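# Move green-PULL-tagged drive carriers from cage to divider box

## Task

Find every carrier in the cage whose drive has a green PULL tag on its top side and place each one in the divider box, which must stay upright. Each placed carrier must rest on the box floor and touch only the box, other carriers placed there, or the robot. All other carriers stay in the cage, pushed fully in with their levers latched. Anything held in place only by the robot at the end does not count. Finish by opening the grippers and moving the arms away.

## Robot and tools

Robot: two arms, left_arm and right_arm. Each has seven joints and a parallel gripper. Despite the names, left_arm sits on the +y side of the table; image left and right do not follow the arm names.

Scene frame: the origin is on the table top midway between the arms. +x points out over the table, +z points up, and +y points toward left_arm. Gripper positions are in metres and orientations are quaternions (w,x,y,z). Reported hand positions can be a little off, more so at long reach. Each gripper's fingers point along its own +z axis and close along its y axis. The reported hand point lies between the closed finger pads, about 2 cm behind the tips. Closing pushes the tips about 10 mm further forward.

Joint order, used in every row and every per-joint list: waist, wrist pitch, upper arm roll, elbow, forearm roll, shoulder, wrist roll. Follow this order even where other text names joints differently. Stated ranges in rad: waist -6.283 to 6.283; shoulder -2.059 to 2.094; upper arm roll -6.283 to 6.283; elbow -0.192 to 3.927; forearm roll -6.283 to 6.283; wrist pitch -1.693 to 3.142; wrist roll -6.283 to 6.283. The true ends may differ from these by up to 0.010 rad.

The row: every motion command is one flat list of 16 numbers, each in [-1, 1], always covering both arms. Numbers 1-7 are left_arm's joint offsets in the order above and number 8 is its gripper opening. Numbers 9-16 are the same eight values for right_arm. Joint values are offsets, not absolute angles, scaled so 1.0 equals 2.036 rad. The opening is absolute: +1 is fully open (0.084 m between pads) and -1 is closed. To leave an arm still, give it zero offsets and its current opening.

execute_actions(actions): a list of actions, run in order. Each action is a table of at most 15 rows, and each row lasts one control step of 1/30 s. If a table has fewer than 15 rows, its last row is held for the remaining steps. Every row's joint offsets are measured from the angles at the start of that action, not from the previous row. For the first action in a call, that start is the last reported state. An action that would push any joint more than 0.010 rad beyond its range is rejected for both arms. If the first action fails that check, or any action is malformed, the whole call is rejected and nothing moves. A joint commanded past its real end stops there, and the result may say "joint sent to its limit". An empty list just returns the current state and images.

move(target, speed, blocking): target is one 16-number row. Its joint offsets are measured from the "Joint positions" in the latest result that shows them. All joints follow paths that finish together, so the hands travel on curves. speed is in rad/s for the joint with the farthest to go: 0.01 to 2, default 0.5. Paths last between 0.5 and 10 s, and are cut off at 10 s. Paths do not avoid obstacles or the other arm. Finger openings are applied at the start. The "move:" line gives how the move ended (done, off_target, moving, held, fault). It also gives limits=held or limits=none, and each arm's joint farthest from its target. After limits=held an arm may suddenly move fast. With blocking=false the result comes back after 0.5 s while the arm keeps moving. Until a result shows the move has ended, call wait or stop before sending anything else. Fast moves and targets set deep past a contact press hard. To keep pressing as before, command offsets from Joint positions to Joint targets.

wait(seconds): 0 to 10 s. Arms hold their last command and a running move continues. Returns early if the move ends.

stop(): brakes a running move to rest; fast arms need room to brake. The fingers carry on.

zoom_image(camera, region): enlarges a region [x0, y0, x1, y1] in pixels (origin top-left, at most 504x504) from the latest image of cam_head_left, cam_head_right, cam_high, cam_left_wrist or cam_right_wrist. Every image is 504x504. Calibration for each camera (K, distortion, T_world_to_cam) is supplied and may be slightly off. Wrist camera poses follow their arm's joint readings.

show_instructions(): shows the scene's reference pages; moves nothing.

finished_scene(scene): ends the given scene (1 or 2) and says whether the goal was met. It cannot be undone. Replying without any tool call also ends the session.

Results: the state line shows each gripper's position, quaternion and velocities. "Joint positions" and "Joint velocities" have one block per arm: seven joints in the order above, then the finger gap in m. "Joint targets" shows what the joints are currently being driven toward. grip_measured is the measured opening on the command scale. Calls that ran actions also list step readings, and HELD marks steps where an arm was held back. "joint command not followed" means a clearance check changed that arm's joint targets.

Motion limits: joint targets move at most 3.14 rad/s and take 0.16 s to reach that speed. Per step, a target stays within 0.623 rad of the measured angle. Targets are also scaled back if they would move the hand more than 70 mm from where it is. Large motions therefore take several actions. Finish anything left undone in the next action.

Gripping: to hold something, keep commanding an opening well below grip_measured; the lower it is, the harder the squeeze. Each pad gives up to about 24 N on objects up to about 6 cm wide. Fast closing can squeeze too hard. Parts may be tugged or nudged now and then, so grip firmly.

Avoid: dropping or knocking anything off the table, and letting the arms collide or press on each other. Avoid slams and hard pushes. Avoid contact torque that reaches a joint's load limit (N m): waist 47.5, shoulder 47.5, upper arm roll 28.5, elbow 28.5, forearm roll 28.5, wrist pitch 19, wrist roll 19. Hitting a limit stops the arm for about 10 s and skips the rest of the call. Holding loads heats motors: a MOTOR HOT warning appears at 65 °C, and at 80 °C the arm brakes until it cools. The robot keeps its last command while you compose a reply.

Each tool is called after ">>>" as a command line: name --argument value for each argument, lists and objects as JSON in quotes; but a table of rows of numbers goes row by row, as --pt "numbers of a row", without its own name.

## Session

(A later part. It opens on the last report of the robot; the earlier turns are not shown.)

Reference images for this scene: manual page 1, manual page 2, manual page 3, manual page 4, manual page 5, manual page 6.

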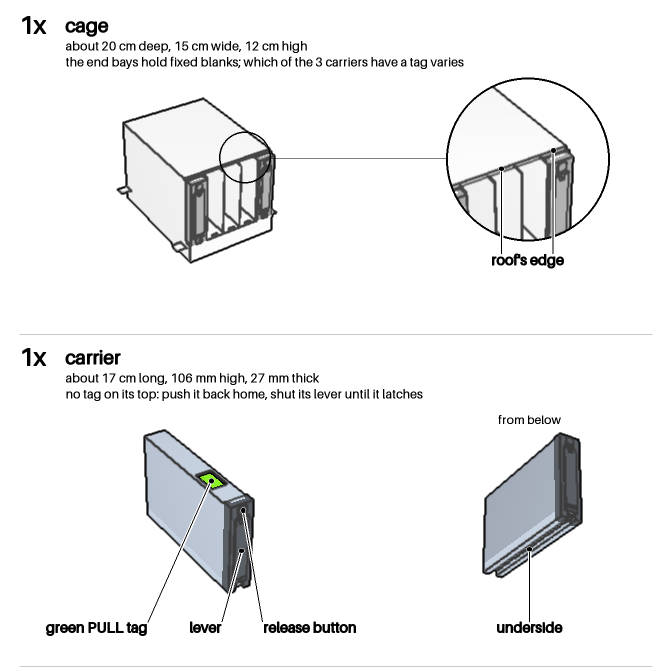

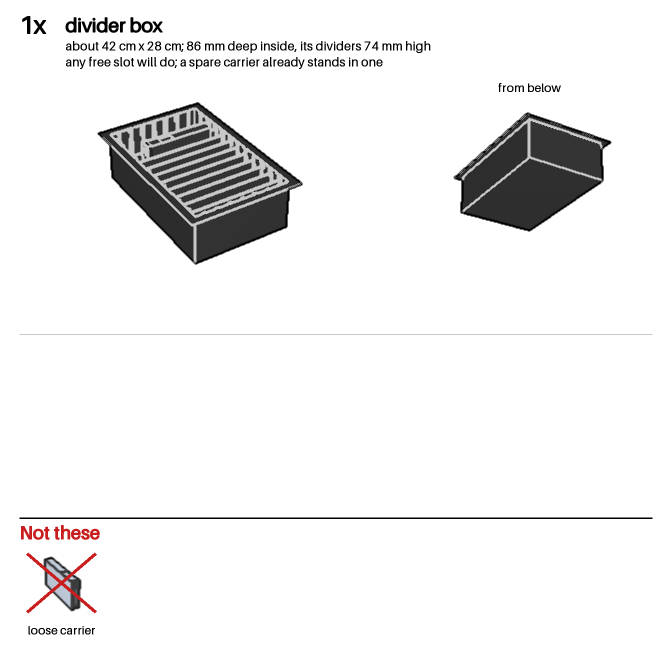

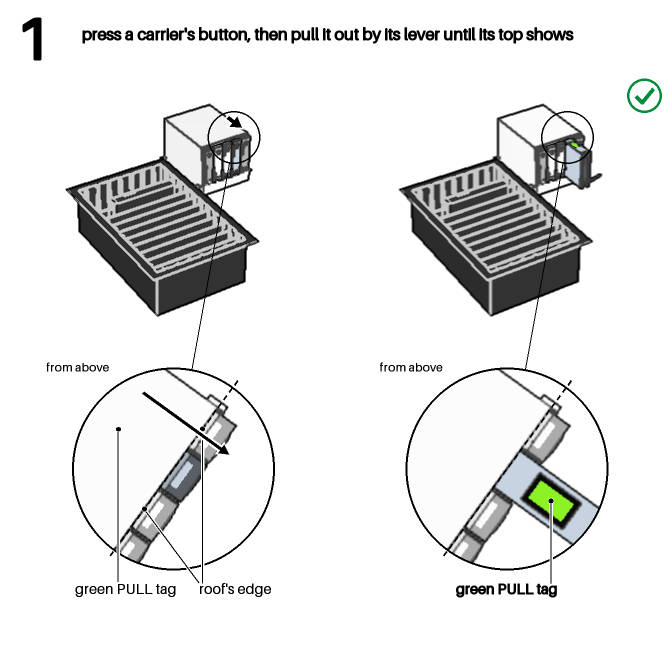

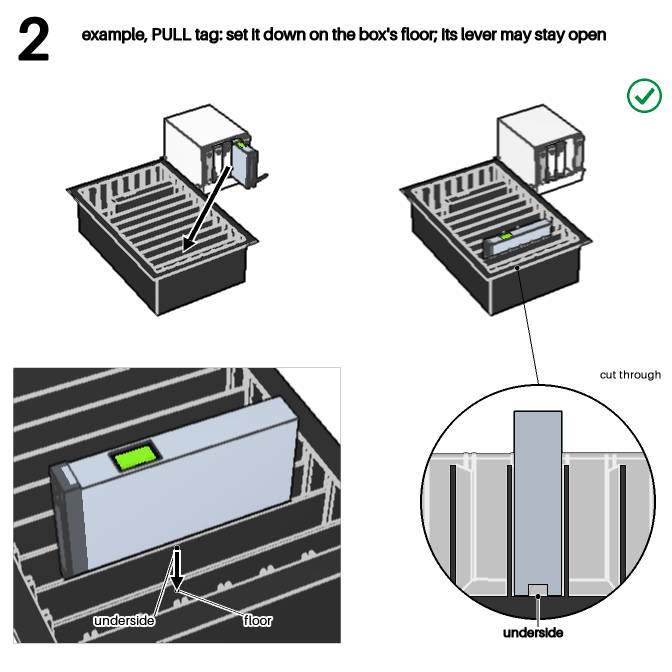

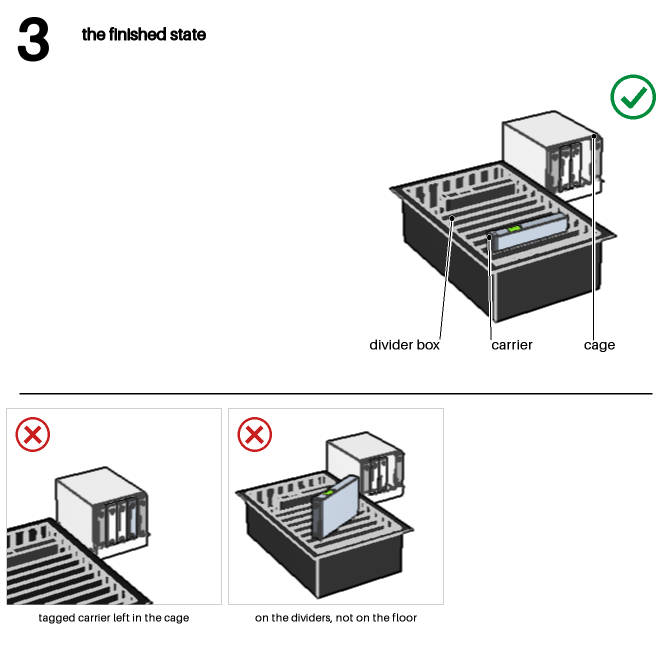

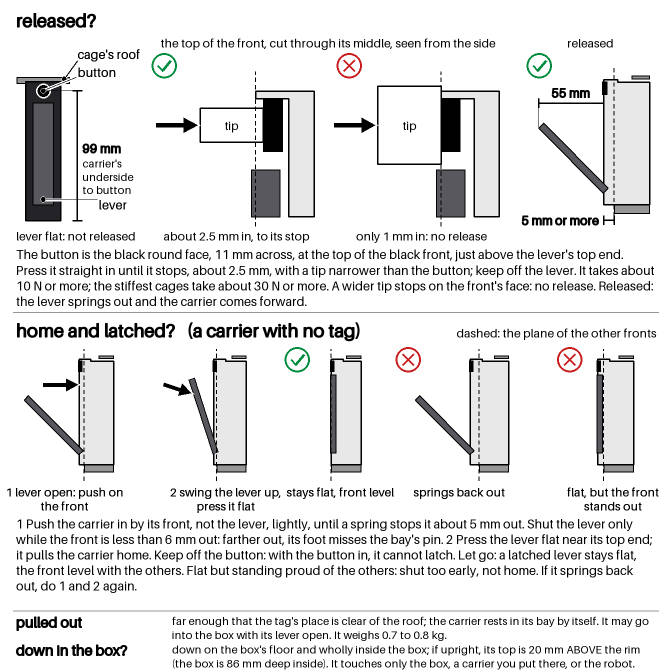

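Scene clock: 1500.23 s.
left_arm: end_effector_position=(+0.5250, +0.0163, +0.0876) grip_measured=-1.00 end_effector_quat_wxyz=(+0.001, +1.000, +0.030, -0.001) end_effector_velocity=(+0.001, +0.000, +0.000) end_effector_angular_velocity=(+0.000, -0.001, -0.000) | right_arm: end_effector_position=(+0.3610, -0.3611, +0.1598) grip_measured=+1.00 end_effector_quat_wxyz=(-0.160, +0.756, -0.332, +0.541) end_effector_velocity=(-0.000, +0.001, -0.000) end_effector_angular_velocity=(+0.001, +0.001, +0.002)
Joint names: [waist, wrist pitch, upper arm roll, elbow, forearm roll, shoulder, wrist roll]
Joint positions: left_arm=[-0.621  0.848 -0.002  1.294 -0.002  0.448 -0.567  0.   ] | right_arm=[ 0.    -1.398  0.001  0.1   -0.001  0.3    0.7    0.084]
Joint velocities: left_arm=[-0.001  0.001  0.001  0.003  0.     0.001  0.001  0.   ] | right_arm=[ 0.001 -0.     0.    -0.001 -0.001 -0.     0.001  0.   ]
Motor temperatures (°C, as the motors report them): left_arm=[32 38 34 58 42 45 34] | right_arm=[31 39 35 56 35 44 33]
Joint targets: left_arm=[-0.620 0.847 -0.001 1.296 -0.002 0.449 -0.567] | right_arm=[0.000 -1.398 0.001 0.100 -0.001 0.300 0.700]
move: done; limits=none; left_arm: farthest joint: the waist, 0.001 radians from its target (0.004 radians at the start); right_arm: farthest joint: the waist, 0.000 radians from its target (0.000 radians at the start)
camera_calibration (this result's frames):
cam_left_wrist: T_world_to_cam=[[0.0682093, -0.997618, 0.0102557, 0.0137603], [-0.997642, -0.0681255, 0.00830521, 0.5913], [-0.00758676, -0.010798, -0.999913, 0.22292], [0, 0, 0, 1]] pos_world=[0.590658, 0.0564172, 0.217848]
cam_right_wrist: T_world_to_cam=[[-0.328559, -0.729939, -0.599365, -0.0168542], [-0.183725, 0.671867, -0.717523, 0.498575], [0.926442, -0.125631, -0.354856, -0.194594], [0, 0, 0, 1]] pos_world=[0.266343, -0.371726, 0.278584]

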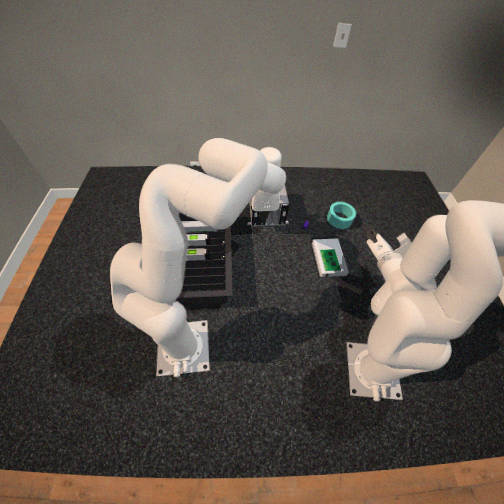

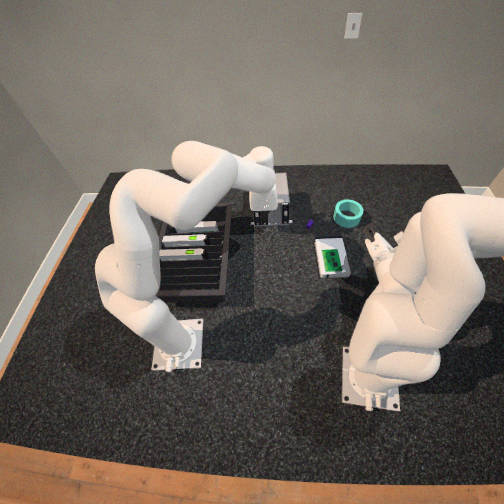

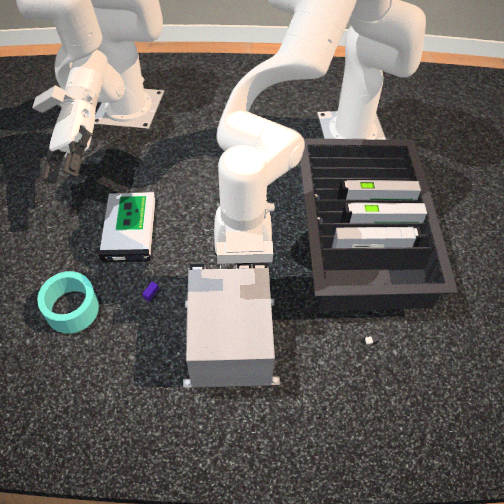

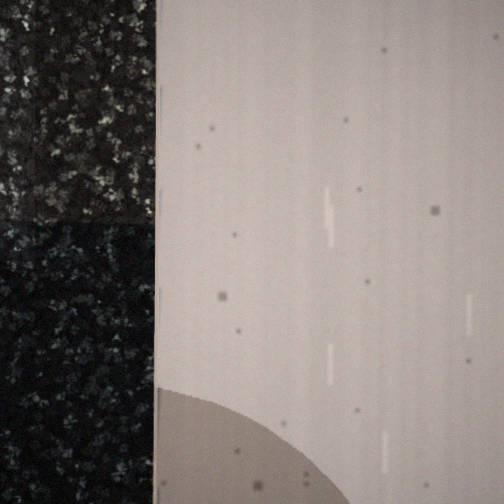

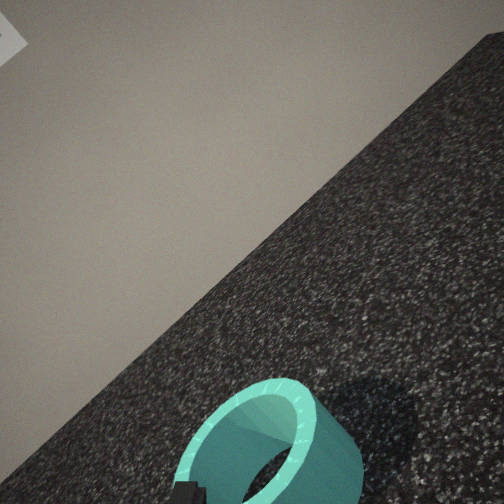

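>>> move --target '[-0.0396,-0.0444,0,-0.1299,0,-0.0864,-0.0401,-1, 0,0,0,0,0,0,0,1]' --speed 0.3

>>> zoom_image --camera "cam_left_wrist" --region '[150, 0, 504, 260]'

Scene clock: 1505.83 s.
left_arm: end_effector_position=(+0.4513, +0.0118, +0.0880) grip_measured=-1.00 end_effector_quat_wxyz=(+0.001, +1.000, +0.030, -0.001) end_effector_velocity=(-0.001, -0.000, -0.000) end_effector_angular_velocity=(-0.000, +0.000, -0.002) | right_arm: end_effector_position=(+0.3610, -0.3611, +0.1598) grip_measured=+1.00 end_effector_quat_wxyz=(-0.160, +0.756, -0.332, +0.541) end_effector_velocity=(-0.001, +0.001, -0.000) end_effector_angular_velocity=(-0.000, +0.002, +0.001)
Joint names: [waist, wrist pitch, upper arm roll, elbow, forearm roll, shoulder, wrist roll]
Joint positions: left_arm=[-0.701  0.758 -0.002  1.03  -0.002  0.273 -0.649  0.   ] | right_arm=[ 0.    -1.398  0.001  0.1   -0.001  0.3    0.7    0.084]
Joint velocities: left_arm=[-0.    -0.001 -0.002 -0.003 -0.    -0.002  0.001  0.   ] | right_arm=[ 0.002  0.    -0.001 -0.002  0.    -0.    -0.     0.   ]
Motor temperatures (°C, as the motors report them): left_arm=[32 38 34 59 42 45 34] | right_arm=[31 39 35 56 35 44 33]
Joint targets: left_arm=[-0.702 0.758 -0.002 1.030 -0.002 0.272 -0.649] | right_arm=[0.000 -1.398 0.001 0.100 -0.001 0.300 0.700]
move: done; limits=none; left_arm: farthest joint: the shoulder, 0.001 radians from its target (0.176 radians at the start); right_arm: farthest joint: the waist, 0.000 radians from its target (0.000 radians at the start)
camera_calibration (this result's frames):
cam_left_wrist: T_world_to_cam=[[0.0694125, -0.99753, 0.0107659, 0.0137251], [-0.997571, -0.0693441, 0.00659989, 0.517622], [-0.00583703, -0.0111979, -0.99992, 0.22188], [0, 0, 0, 1]] pos_world=[0.516707, 0.0520699, 0.218298]
cam_right_wrist: T_world_to_cam=[[-0.328559, -0.729939, -0.599365, -0.0168542], [-0.183725, 0.671867, -0.717523, 0.498575], [0.926442, -0.125631, -0.354856, -0.194594], [0, 0, 0, 1]] pos_world=[0.266343, -0.371726, 0.278584]

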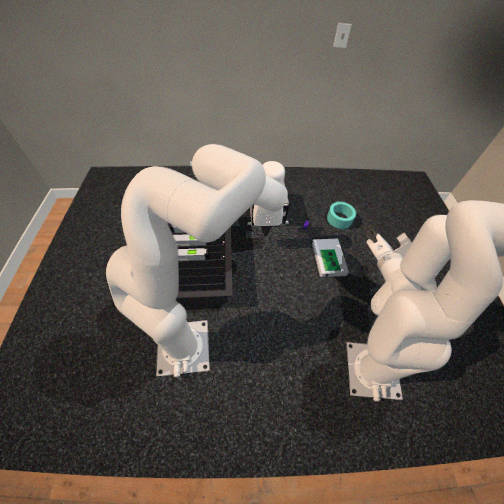

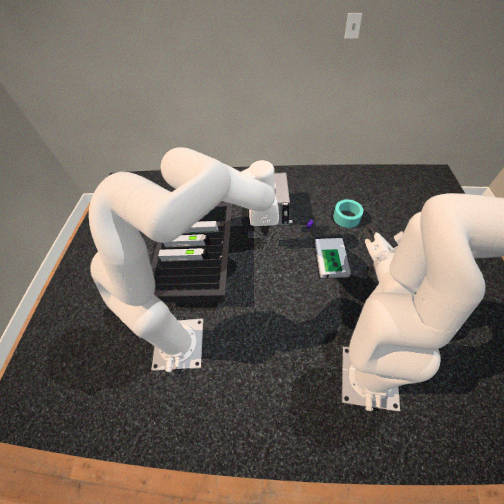

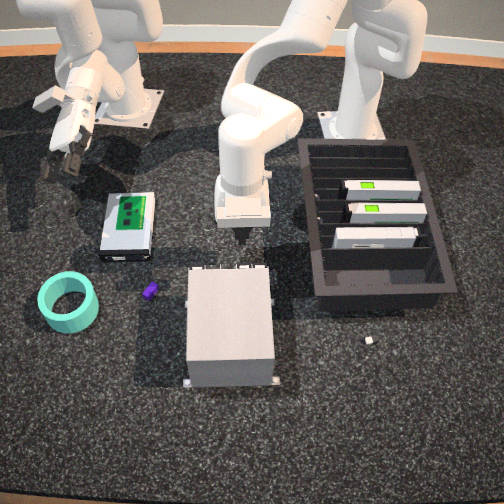

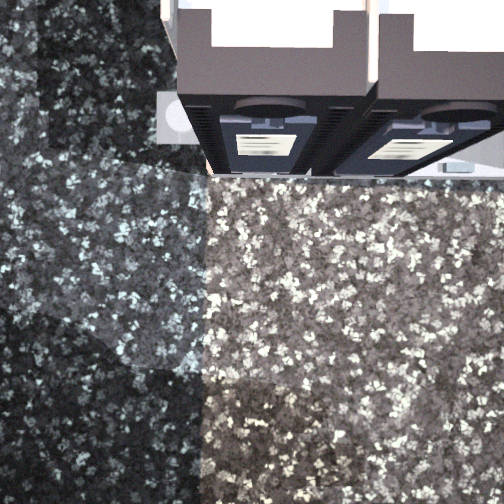

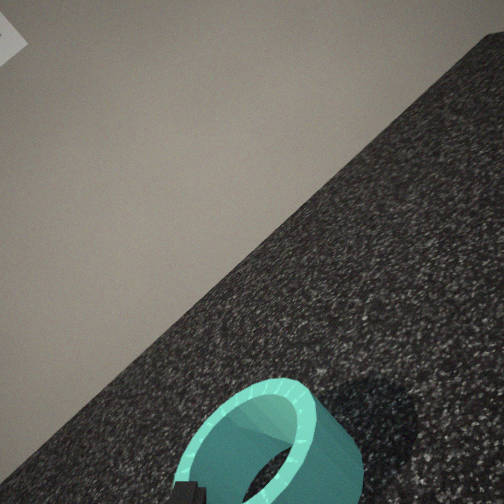

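Region (150, 0, 504, 260) of cam_left_wrist's 504x504 image, scaled by 1.424, with more detail than that image has; it fills the top 370 rows of this view, and the rest is white.

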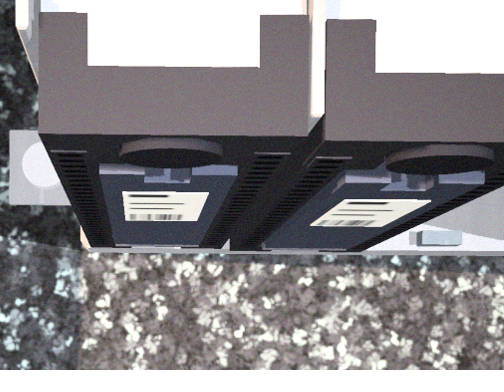

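>>> move --target '[0,0.1469,0,0.0680,0,-0.0794,0,-1, 0,0,0,0,0,0,0,1]' --speed 0.6

>>> zoom_image --camera "cam_high" --region '[170, 130, 470, 330]'

>>> zoom_image --camera "cam_head_right" --region '[140, 170, 320, 320]'

Scene clock: 1521.67 s.
left_arm: end_effector_position=(+0.4513, +0.0117, +0.1999) grip_measured=-1.00 end_effector_quat_wxyz=(+0.001, +1.000, +0.030, -0.000) end_effector_velocity=(+0.000, -0.000, +0.002) end_effector_angular_velocity=(-0.001, -0.002, +0.000) | right_arm: end_effector_position=(+0.3610, -0.3611, +0.1598) grip_measured=+1.00 end_effector_quat_wxyz=(-0.160, +0.756, -0.332, +0.541) end_effector_velocity=(-0.000, -0.000, -0.000) end_effector_angular_velocity=(-0.000, +0.000, -0.000)
Joint names: [waist, wrist pitch, upper arm roll, elbow, forearm roll, shoulder, wrist roll]
Joint positions: left_arm=[-0.701  1.056 -0.002  1.168 -0.002  0.112 -0.649  0.   ] | right_arm=[ 0.    -1.398  0.001  0.1   -0.001  0.3    0.7    0.084]
Joint velocities: left_arm=[ 0.001  0.004 -0.001  0.003  0.    -0.003 -0.001  0.   ] | right_arm=[-0.001 -0.    -0.    -0.    -0.001  0.    -0.001 -0.   ]
Motor temperatures (°C, as the motors report them): left_arm=[32 38 34 57 42 45 34] | right_arm=[31 39 35 56 35 44 33]
Joint targets: left_arm=[-0.701 1.057 -0.002 1.169 -0.002 0.111 -0.649] | right_arm=[0.000 -1.398 0.001 0.100 -0.001 0.300 0.700]
move: done; limits=none; left_arm: farthest joint: the wrist pitch, 0.001 radians from its target (0.300 radians at the start); right_arm: farthest joint: the waist, 0.000 radians from its target (0.000 radians at the start)
camera_calibration (this result's frames):
cam_left_wrist: T_world_to_cam=[[0.0688482, -0.997566, 0.0110411, 0.0125946], [-0.997611, -0.0687804, 0.0063995, 0.516951], [-0.00562451, -0.0114553, -0.999919, 0.333726], [0, 0, 0, 1]] pos_world=[0.516726, 0.051943, 0.330251]
cam_right_wrist: T_world_to_cam=[[-0.328559, -0.729939, -0.599365, -0.0168542], [-0.183725, 0.671868, -0.717523, 0.498575], [0.926442, -0.125631, -0.354856, -0.194594], [0, 0, 0, 1]] pos_world=[0.266343, -0.371726, 0.278584]

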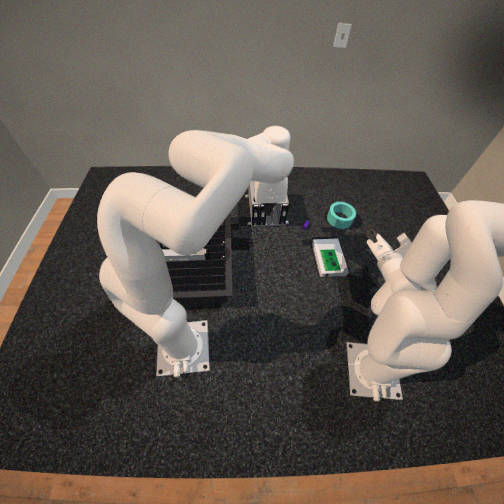

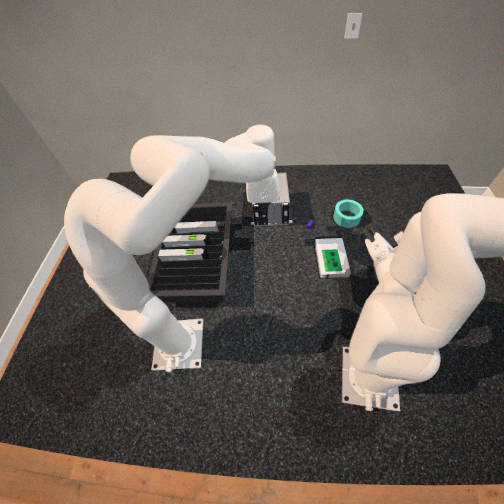

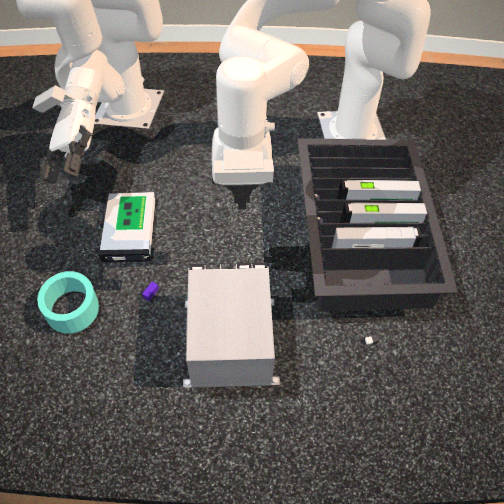

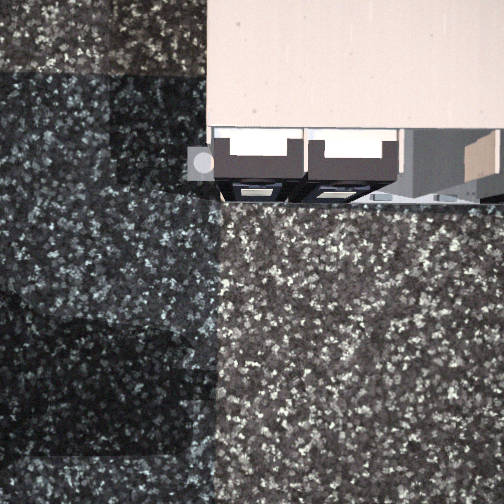

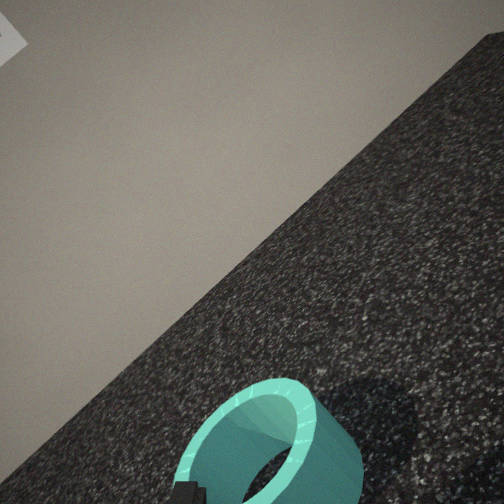

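Region (170, 130, 470, 330) of cam_high's 504x504 image, scaled by 1.680, with more detail than that image has.

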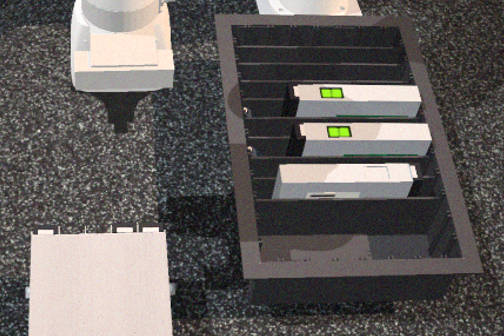

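Region (140, 170, 320, 320) of cam_head_right's 504x504 image, scaled by 2.800, with more detail than that image has.

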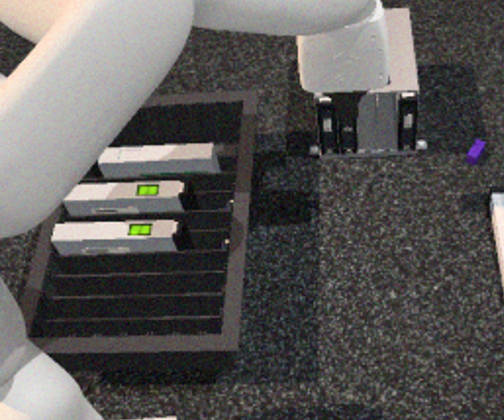

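>>> finished_scene --scene 2

The scene is finished: the task was done.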